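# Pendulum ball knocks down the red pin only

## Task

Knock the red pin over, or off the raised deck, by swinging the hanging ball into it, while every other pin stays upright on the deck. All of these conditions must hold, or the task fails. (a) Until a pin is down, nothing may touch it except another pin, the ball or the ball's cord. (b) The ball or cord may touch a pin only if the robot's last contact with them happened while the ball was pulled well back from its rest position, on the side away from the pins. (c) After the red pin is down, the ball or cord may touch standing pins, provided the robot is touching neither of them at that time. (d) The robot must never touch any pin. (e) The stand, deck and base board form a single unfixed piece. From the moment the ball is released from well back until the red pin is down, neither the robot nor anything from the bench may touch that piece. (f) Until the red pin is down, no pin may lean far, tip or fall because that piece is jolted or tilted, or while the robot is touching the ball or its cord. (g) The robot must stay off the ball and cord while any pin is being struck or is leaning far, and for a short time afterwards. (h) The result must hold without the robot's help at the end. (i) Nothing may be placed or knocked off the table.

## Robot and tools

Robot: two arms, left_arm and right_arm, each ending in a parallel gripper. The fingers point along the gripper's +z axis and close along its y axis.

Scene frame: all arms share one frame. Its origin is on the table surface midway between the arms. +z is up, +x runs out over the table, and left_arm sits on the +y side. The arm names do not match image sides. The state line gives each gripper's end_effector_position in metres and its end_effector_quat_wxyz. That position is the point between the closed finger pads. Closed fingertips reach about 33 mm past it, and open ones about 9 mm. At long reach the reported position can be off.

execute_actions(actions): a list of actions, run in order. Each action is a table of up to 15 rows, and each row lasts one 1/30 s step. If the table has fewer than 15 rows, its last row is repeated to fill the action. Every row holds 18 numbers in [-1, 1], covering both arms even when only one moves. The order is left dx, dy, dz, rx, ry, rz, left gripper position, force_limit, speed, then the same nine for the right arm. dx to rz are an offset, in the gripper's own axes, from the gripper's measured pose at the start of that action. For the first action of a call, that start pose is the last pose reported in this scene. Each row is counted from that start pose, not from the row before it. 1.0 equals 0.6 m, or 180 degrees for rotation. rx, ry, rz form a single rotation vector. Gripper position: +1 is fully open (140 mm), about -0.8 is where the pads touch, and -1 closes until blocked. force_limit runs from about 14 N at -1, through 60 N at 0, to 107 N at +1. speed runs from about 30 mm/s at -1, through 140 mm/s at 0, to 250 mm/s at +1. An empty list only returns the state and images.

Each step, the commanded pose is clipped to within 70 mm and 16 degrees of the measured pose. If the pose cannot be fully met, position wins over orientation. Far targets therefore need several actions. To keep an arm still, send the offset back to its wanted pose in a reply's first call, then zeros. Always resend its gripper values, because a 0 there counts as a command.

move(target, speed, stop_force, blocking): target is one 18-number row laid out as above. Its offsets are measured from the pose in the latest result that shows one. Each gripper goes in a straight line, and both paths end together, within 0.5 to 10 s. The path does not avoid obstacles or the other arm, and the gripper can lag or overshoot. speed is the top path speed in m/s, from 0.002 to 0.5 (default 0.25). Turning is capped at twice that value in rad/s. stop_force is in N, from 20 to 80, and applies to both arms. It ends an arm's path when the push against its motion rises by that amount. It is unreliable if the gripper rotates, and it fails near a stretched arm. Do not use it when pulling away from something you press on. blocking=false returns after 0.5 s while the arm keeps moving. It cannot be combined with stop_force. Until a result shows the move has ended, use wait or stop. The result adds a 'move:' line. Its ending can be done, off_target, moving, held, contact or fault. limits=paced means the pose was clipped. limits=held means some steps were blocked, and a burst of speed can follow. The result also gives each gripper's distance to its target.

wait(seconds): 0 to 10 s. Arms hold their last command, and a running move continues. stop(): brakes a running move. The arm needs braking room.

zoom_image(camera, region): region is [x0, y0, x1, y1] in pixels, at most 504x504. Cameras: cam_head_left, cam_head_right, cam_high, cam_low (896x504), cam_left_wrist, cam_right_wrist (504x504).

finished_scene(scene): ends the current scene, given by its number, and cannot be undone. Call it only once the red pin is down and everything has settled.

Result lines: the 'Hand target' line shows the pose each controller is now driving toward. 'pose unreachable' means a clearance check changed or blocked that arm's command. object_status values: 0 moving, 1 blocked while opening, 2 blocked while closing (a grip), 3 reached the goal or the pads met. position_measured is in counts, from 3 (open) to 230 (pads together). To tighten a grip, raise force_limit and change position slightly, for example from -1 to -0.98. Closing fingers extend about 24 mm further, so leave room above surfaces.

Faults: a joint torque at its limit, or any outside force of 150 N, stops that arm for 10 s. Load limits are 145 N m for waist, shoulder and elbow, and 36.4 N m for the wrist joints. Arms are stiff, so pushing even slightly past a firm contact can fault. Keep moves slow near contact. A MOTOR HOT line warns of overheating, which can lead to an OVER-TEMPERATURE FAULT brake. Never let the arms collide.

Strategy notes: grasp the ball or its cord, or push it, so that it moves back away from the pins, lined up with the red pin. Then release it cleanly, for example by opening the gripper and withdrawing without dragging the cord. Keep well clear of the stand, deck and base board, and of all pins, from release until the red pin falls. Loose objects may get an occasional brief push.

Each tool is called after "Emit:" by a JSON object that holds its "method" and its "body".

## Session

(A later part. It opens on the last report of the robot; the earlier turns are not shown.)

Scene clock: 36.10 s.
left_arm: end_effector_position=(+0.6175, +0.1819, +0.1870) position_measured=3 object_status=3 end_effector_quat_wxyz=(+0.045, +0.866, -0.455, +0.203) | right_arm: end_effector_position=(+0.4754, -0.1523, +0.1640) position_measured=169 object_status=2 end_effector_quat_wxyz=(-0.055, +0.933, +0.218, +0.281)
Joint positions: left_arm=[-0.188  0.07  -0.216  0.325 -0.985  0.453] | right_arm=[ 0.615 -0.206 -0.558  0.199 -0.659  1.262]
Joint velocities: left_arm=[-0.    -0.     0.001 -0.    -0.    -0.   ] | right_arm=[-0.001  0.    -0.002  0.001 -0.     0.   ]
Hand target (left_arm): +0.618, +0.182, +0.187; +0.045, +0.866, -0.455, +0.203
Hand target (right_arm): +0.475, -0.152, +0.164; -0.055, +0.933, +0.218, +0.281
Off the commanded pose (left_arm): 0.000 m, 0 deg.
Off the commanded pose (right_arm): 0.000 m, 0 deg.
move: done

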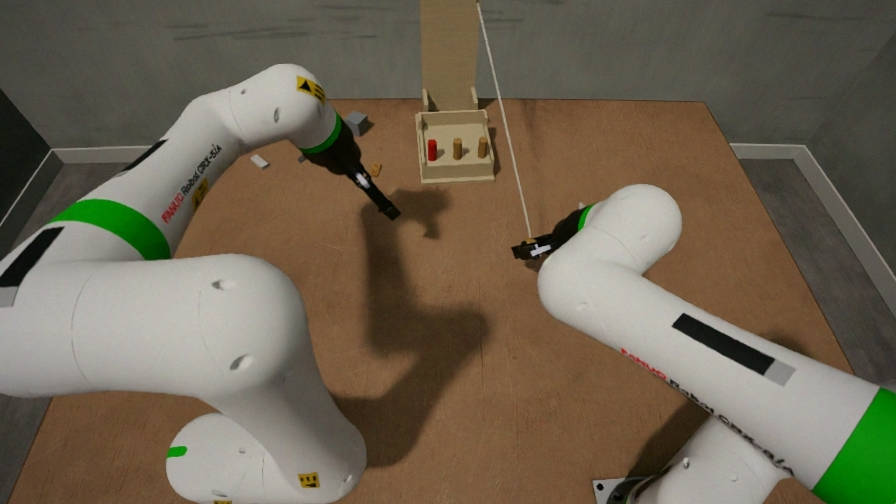

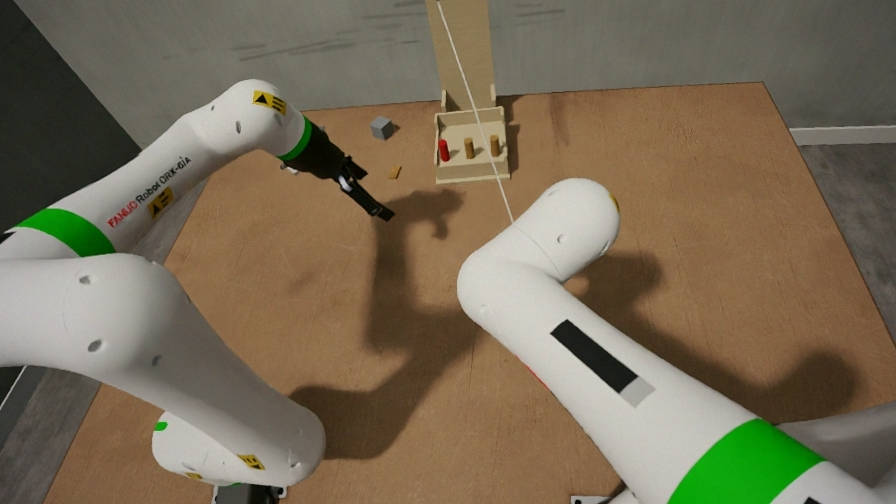

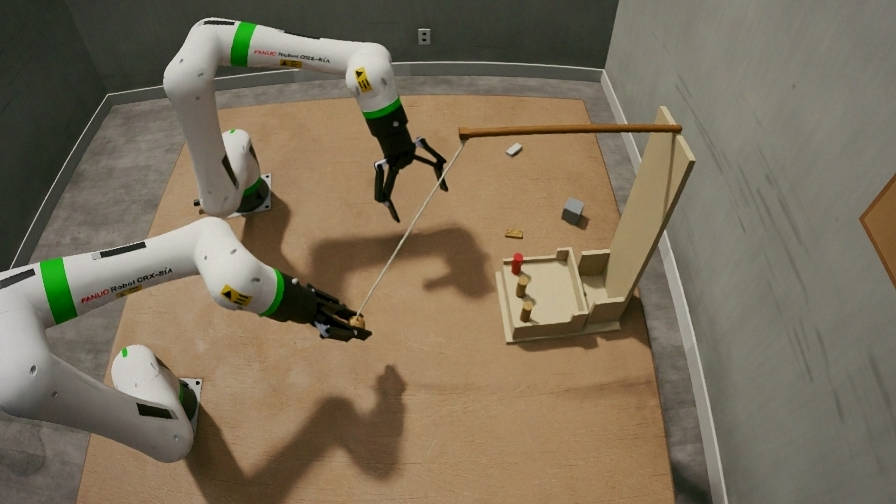

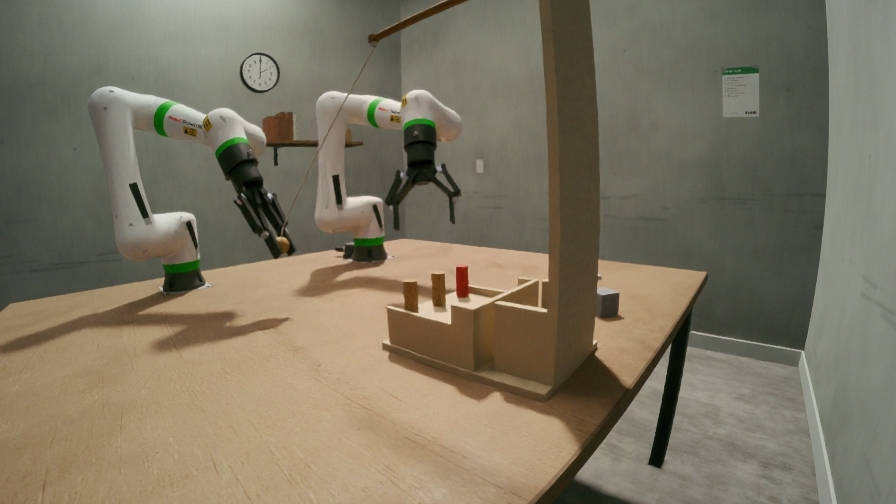

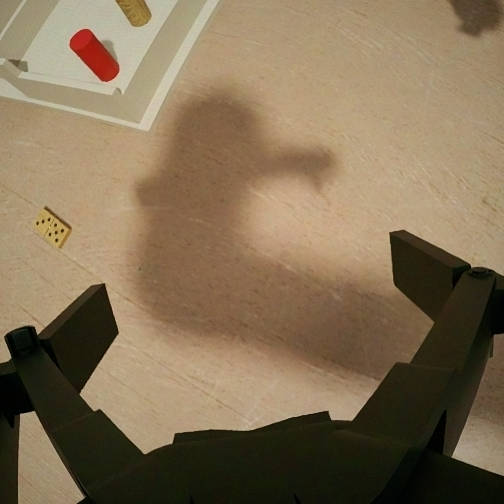

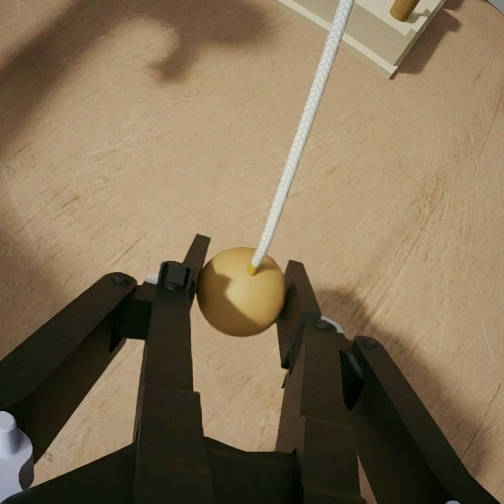

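Emit:
{"method": "move", "body": {"target": [0,0,0,0,0,0,1,0,0,0.02,0.02,0,0,0,0,-1,-0.5,0], "speed": 0.04}}

Emit:
{"method": "execute_actions", "body": {"actions": [[[0,0,0,0,0,0,1,0,0,0,0,0,0,0,0,1,0,1]],[[0,0,0,0,0,0,1,0,0,-0.05,0,-0.1,0,0,0,1,0,1]]]}}

Emit:
{"method": "wait", "body": {"seconds": 6}}

Scene clock: 40.77 s.
left_arm: end_effector_position=(+0.6175, +0.1819, +0.1870) position_measured=3 object_status=3 end_effector_quat_wxyz=(+0.045, +0.866, -0.455, +0.203) | right_arm: end_effector_position=(+0.4897, -0.1586, +0.1708) position_measured=169 object_status=2 end_effector_quat_wxyz=(-0.055, +0.933, +0.218, +0.281)
Joint positions: left_arm=[-0.188  0.07  -0.216  0.325 -0.985  0.453] | right_arm=[ 0.577 -0.177 -0.508  0.162 -0.674  1.324]
Joint velocities: left_arm=[ 0.     0.    -0.    -0.     0.001 -0.001] | right_arm=[-0.    -0.     0.001 -0.002 -0.     0.002]
Hand target (left_arm): +0.618, +0.182, +0.187; +0.045, +0.866, -0.455, +0.203
Hand target (right_arm): +0.490, -0.159, +0.171; -0.055, +0.933, +0.218, +0.281
Off the commanded pose (left_arm): 0.000 m, 0 deg.
Off the commanded pose (right_arm): 0.000 m, 0 deg.
move: done

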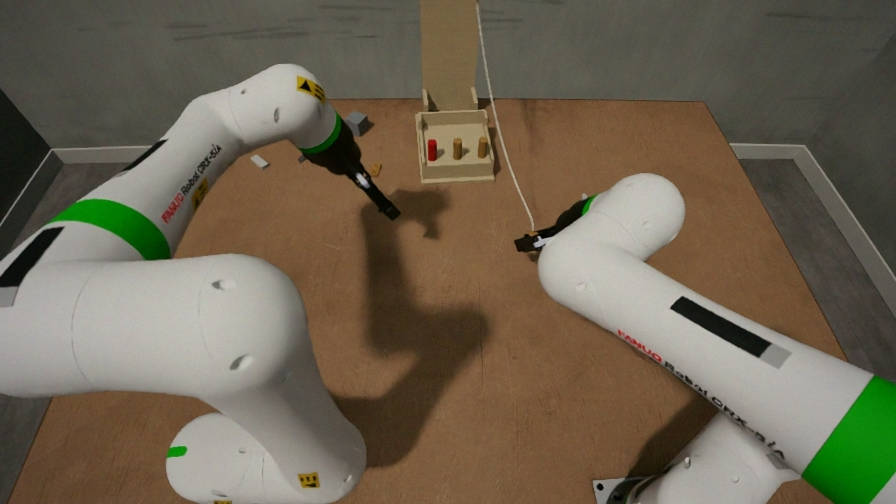

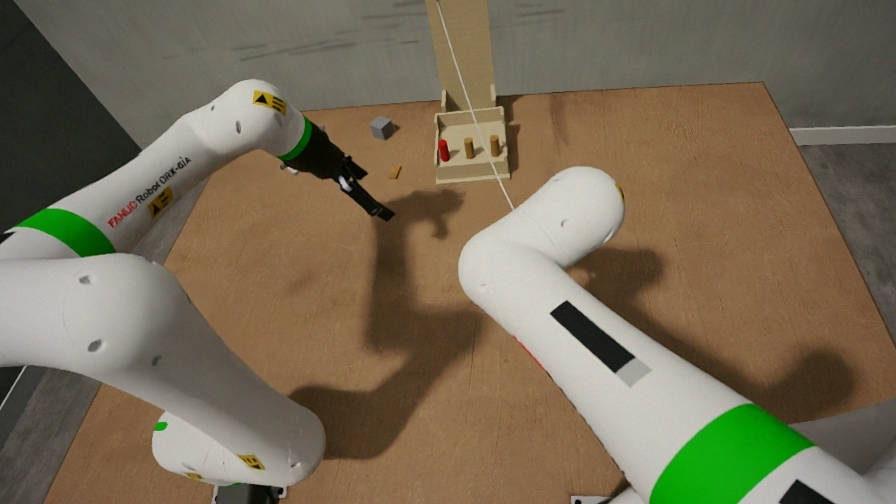

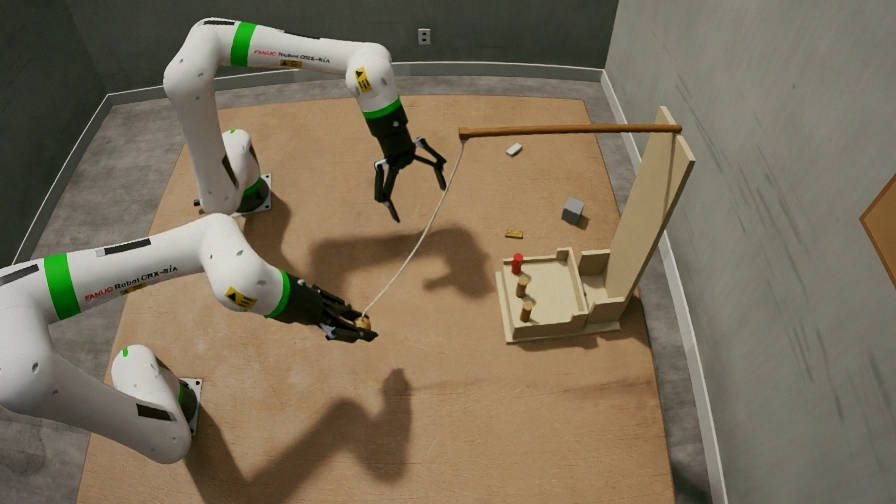

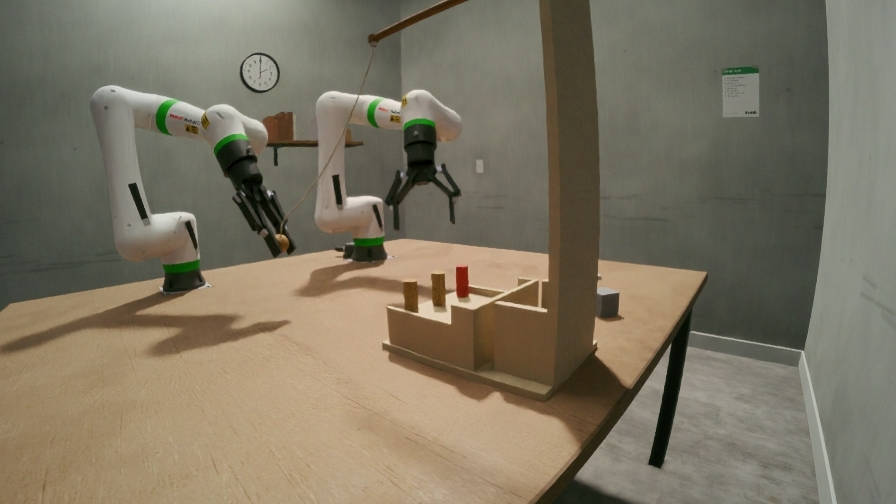

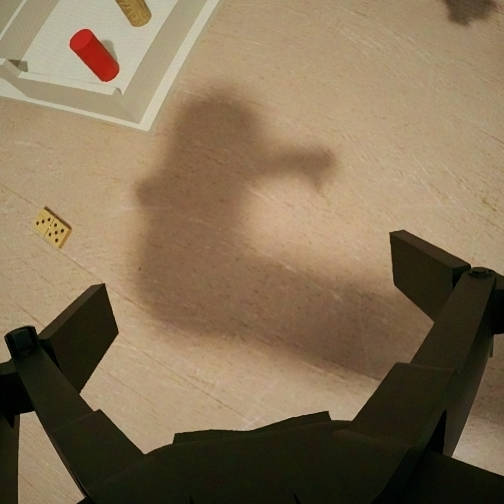

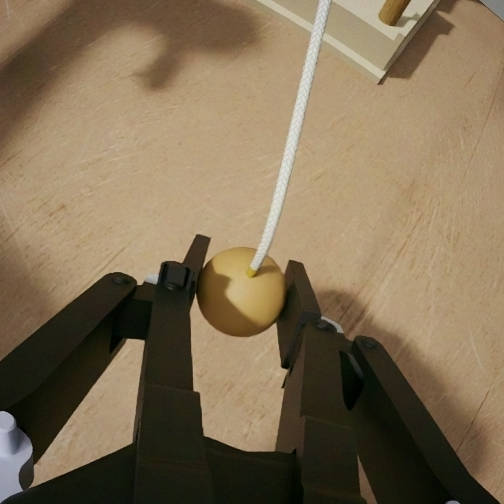

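Scene clock: 41.77 s.
left_arm: end_effector_position=(+0.6175, +0.1819, +0.1870) position_measured=3 object_status=3 end_effector_quat_wxyz=(+0.045, +0.866, -0.455, +0.203) | right_arm: end_effector_position=(+0.4373, -0.1835, +0.2046) position_measured=3 object_status=3 end_effector_quat_wxyz=(-0.055, +0.933, +0.218, +0.281)
Joint positions: left_arm=[-0.188  0.07  -0.216  0.325 -0.985  0.453] | right_arm=[ 0.61  -0.363 -0.566  0.165 -0.805  1.308]
Joint velocities: left_arm=[ 0.     0.     0.    -0.    -0.001 -0.001] | right_arm=[ 0.006 -0.005 -0.005  0.006 -0.006 -0.007]
Hand target (left_arm): +0.618, +0.182, +0.187; +0.045, +0.866, -0.455, +0.203
Hand target (right_arm): +0.437, -0.184, +0.205; -0.055, +0.933, +0.218, +0.281
Off the commanded pose (left_arm): 0.000 m, 0 deg.
Off the commanded pose (right_arm): 0.000 m, 0 deg.

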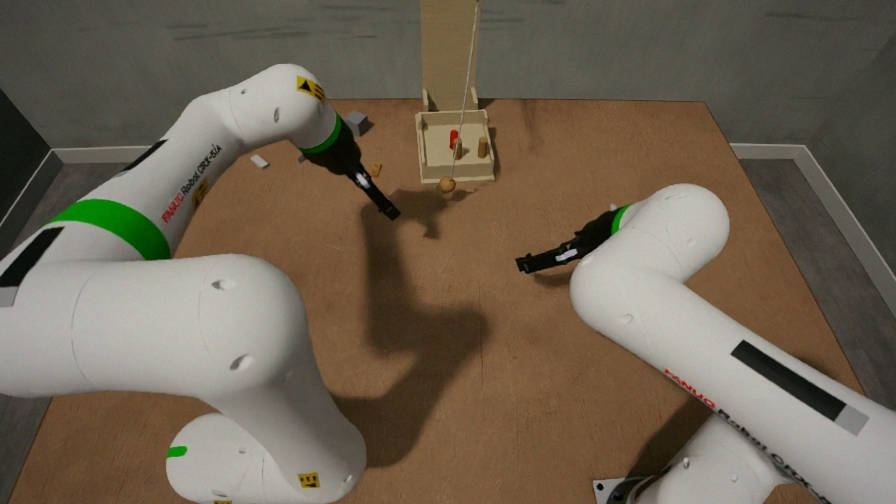

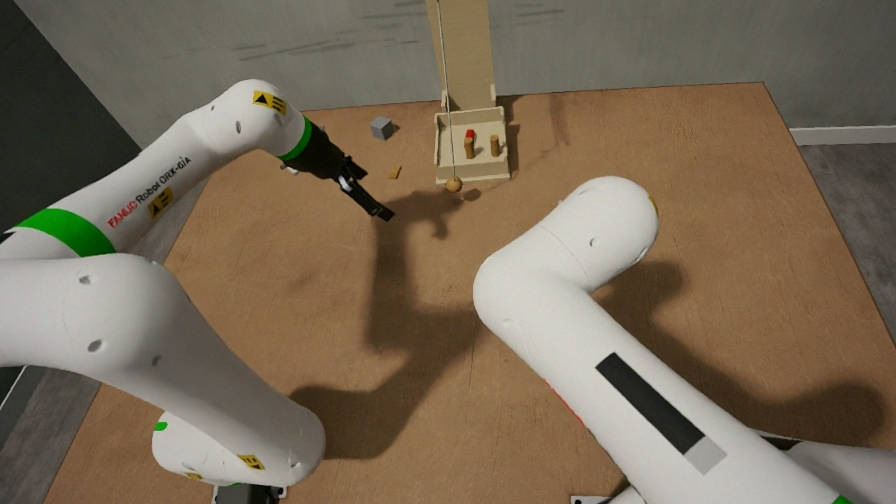

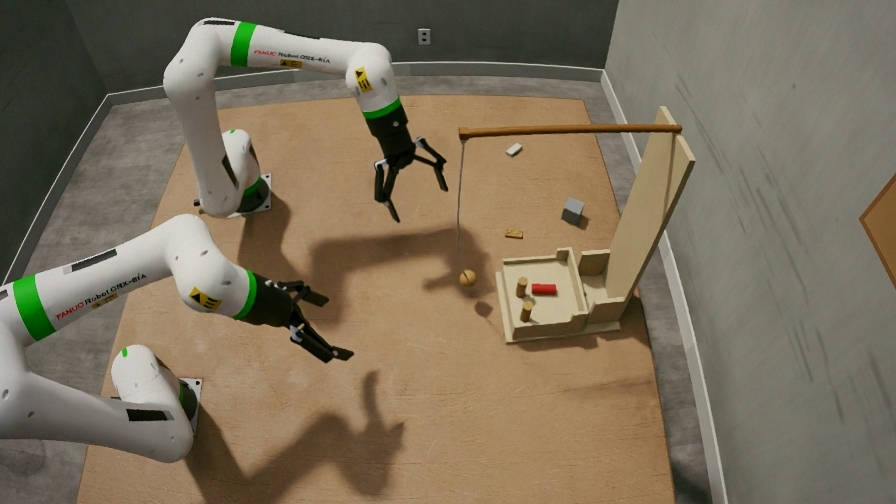

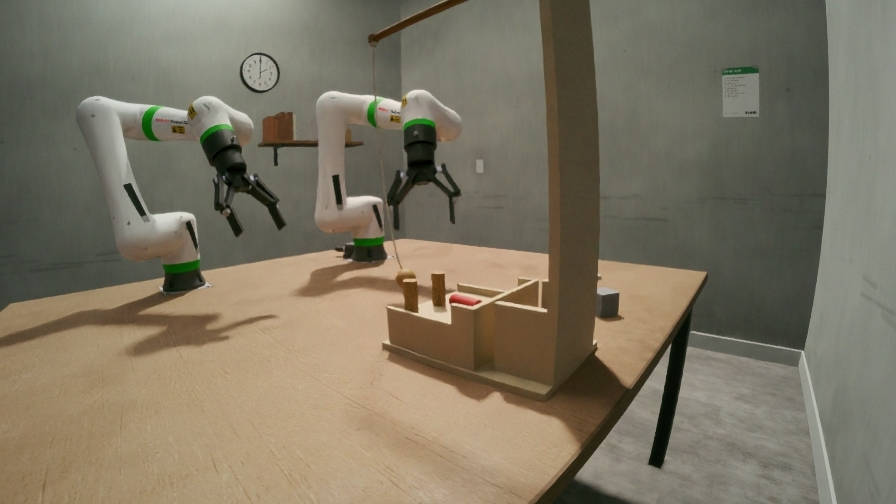

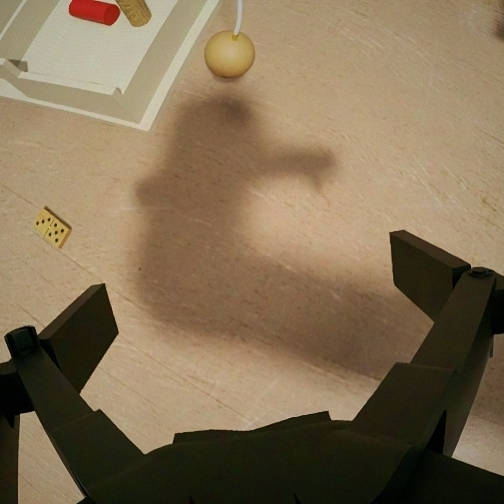

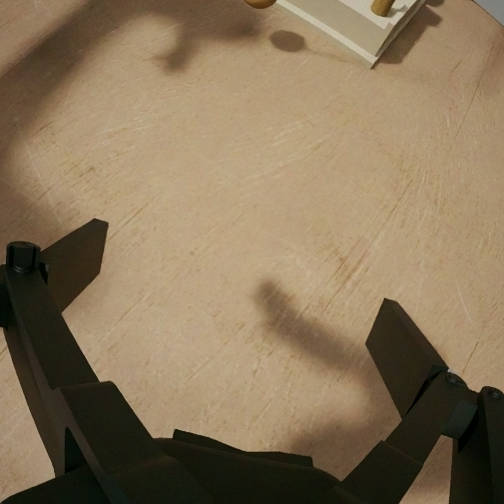

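Scene clock: 47.77 s.
left_arm: end_effector_position=(+0.6175, +0.1819, +0.1870) position_measured=3 object_status=3 end_effector_quat_wxyz=(+0.045, +0.866, -0.455, +0.203) | right_arm: end_effector_position=(+0.4372, -0.1835, +0.2047) position_measured=3 object_status=3 end_effector_quat_wxyz=(-0.055, +0.933, +0.218, +0.281)
Joint positions: left_arm=[-0.188  0.07  -0.216  0.325 -0.985  0.453] | right_arm=[ 0.611 -0.364 -0.566  0.166 -0.805  1.308]
Joint velocities: left_arm=[-0.    -0.     0.    -0.001 -0.    -0.   ] | right_arm=[-0.     0.001 -0.001  0.001 -0.     0.   ]
Hand target (left_arm): +0.618, +0.182, +0.187; +0.045, +0.866, -0.455, +0.203
Hand target (right_arm): +0.437, -0.184, +0.205; -0.055, +0.933, +0.218, +0.281
Off the commanded pose (left_arm): 0.000 m, 0 deg.
Off the commanded pose (right_arm): 0.000 m, 0 deg.
wait: 6.00 s; at rest by 0.17 s

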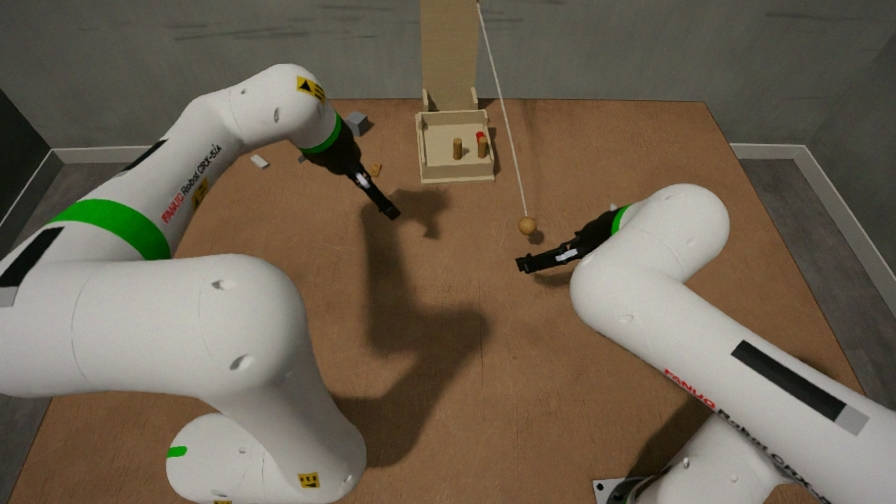

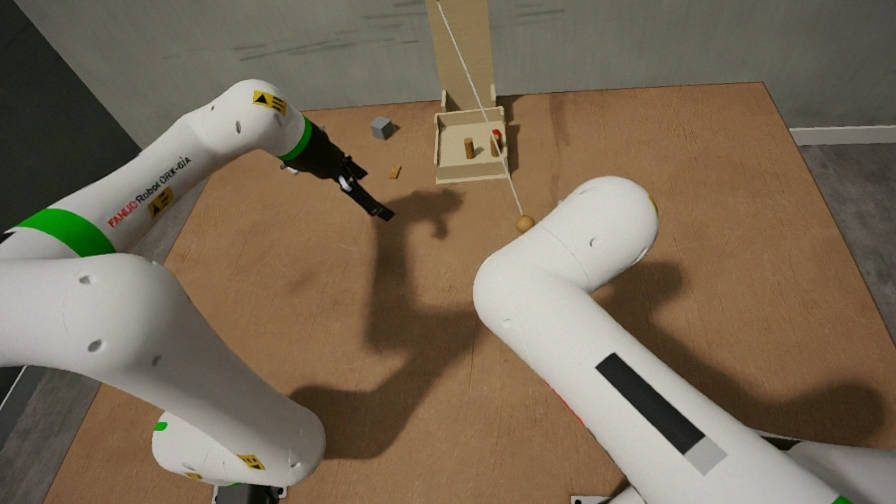

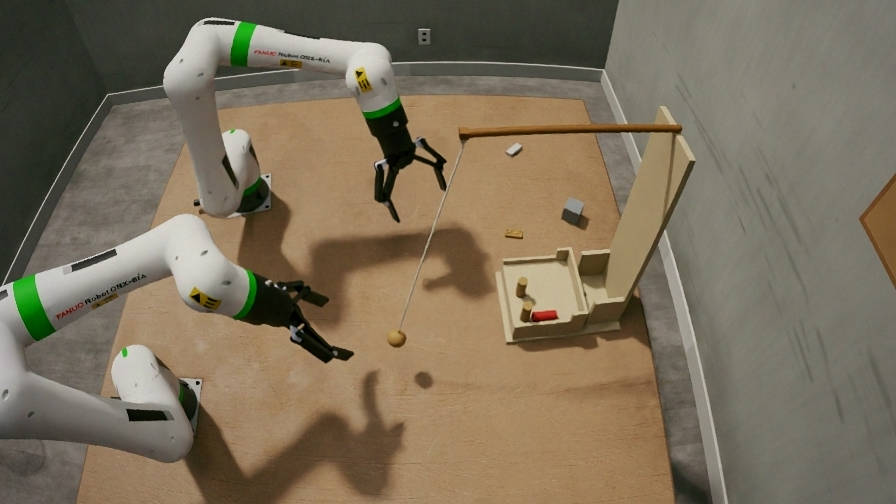

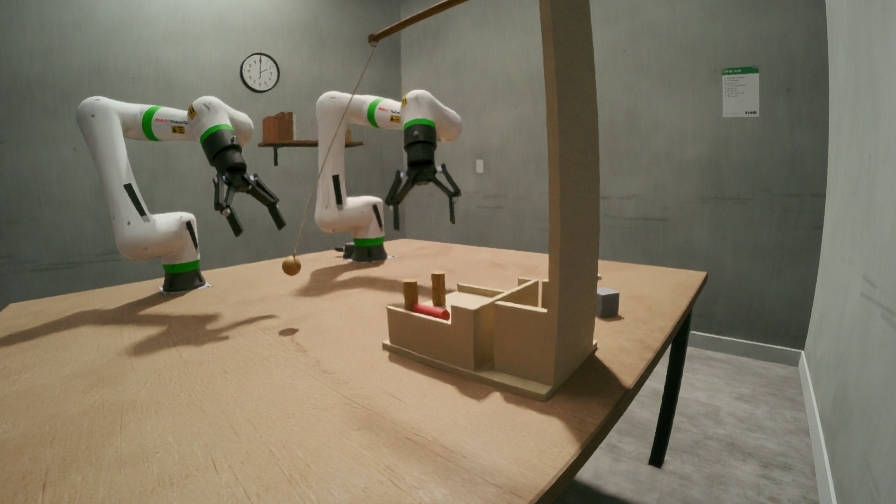

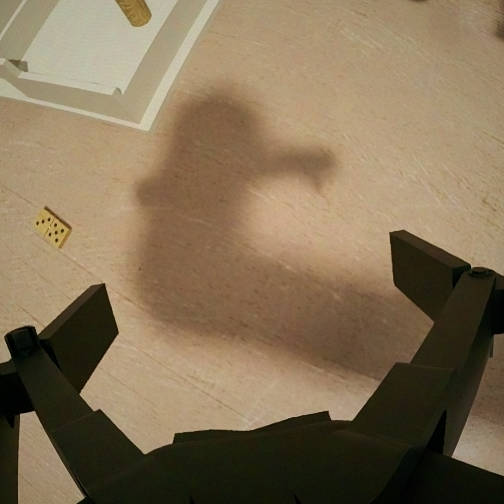

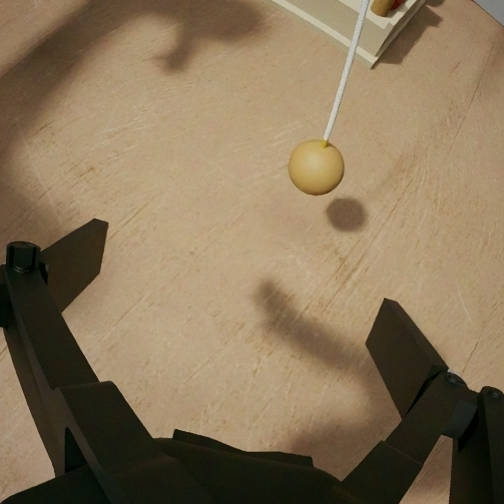

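Emit:
{"method": "finished_scene", "body": {"scene": 1}}

The scene is finished: the task was done.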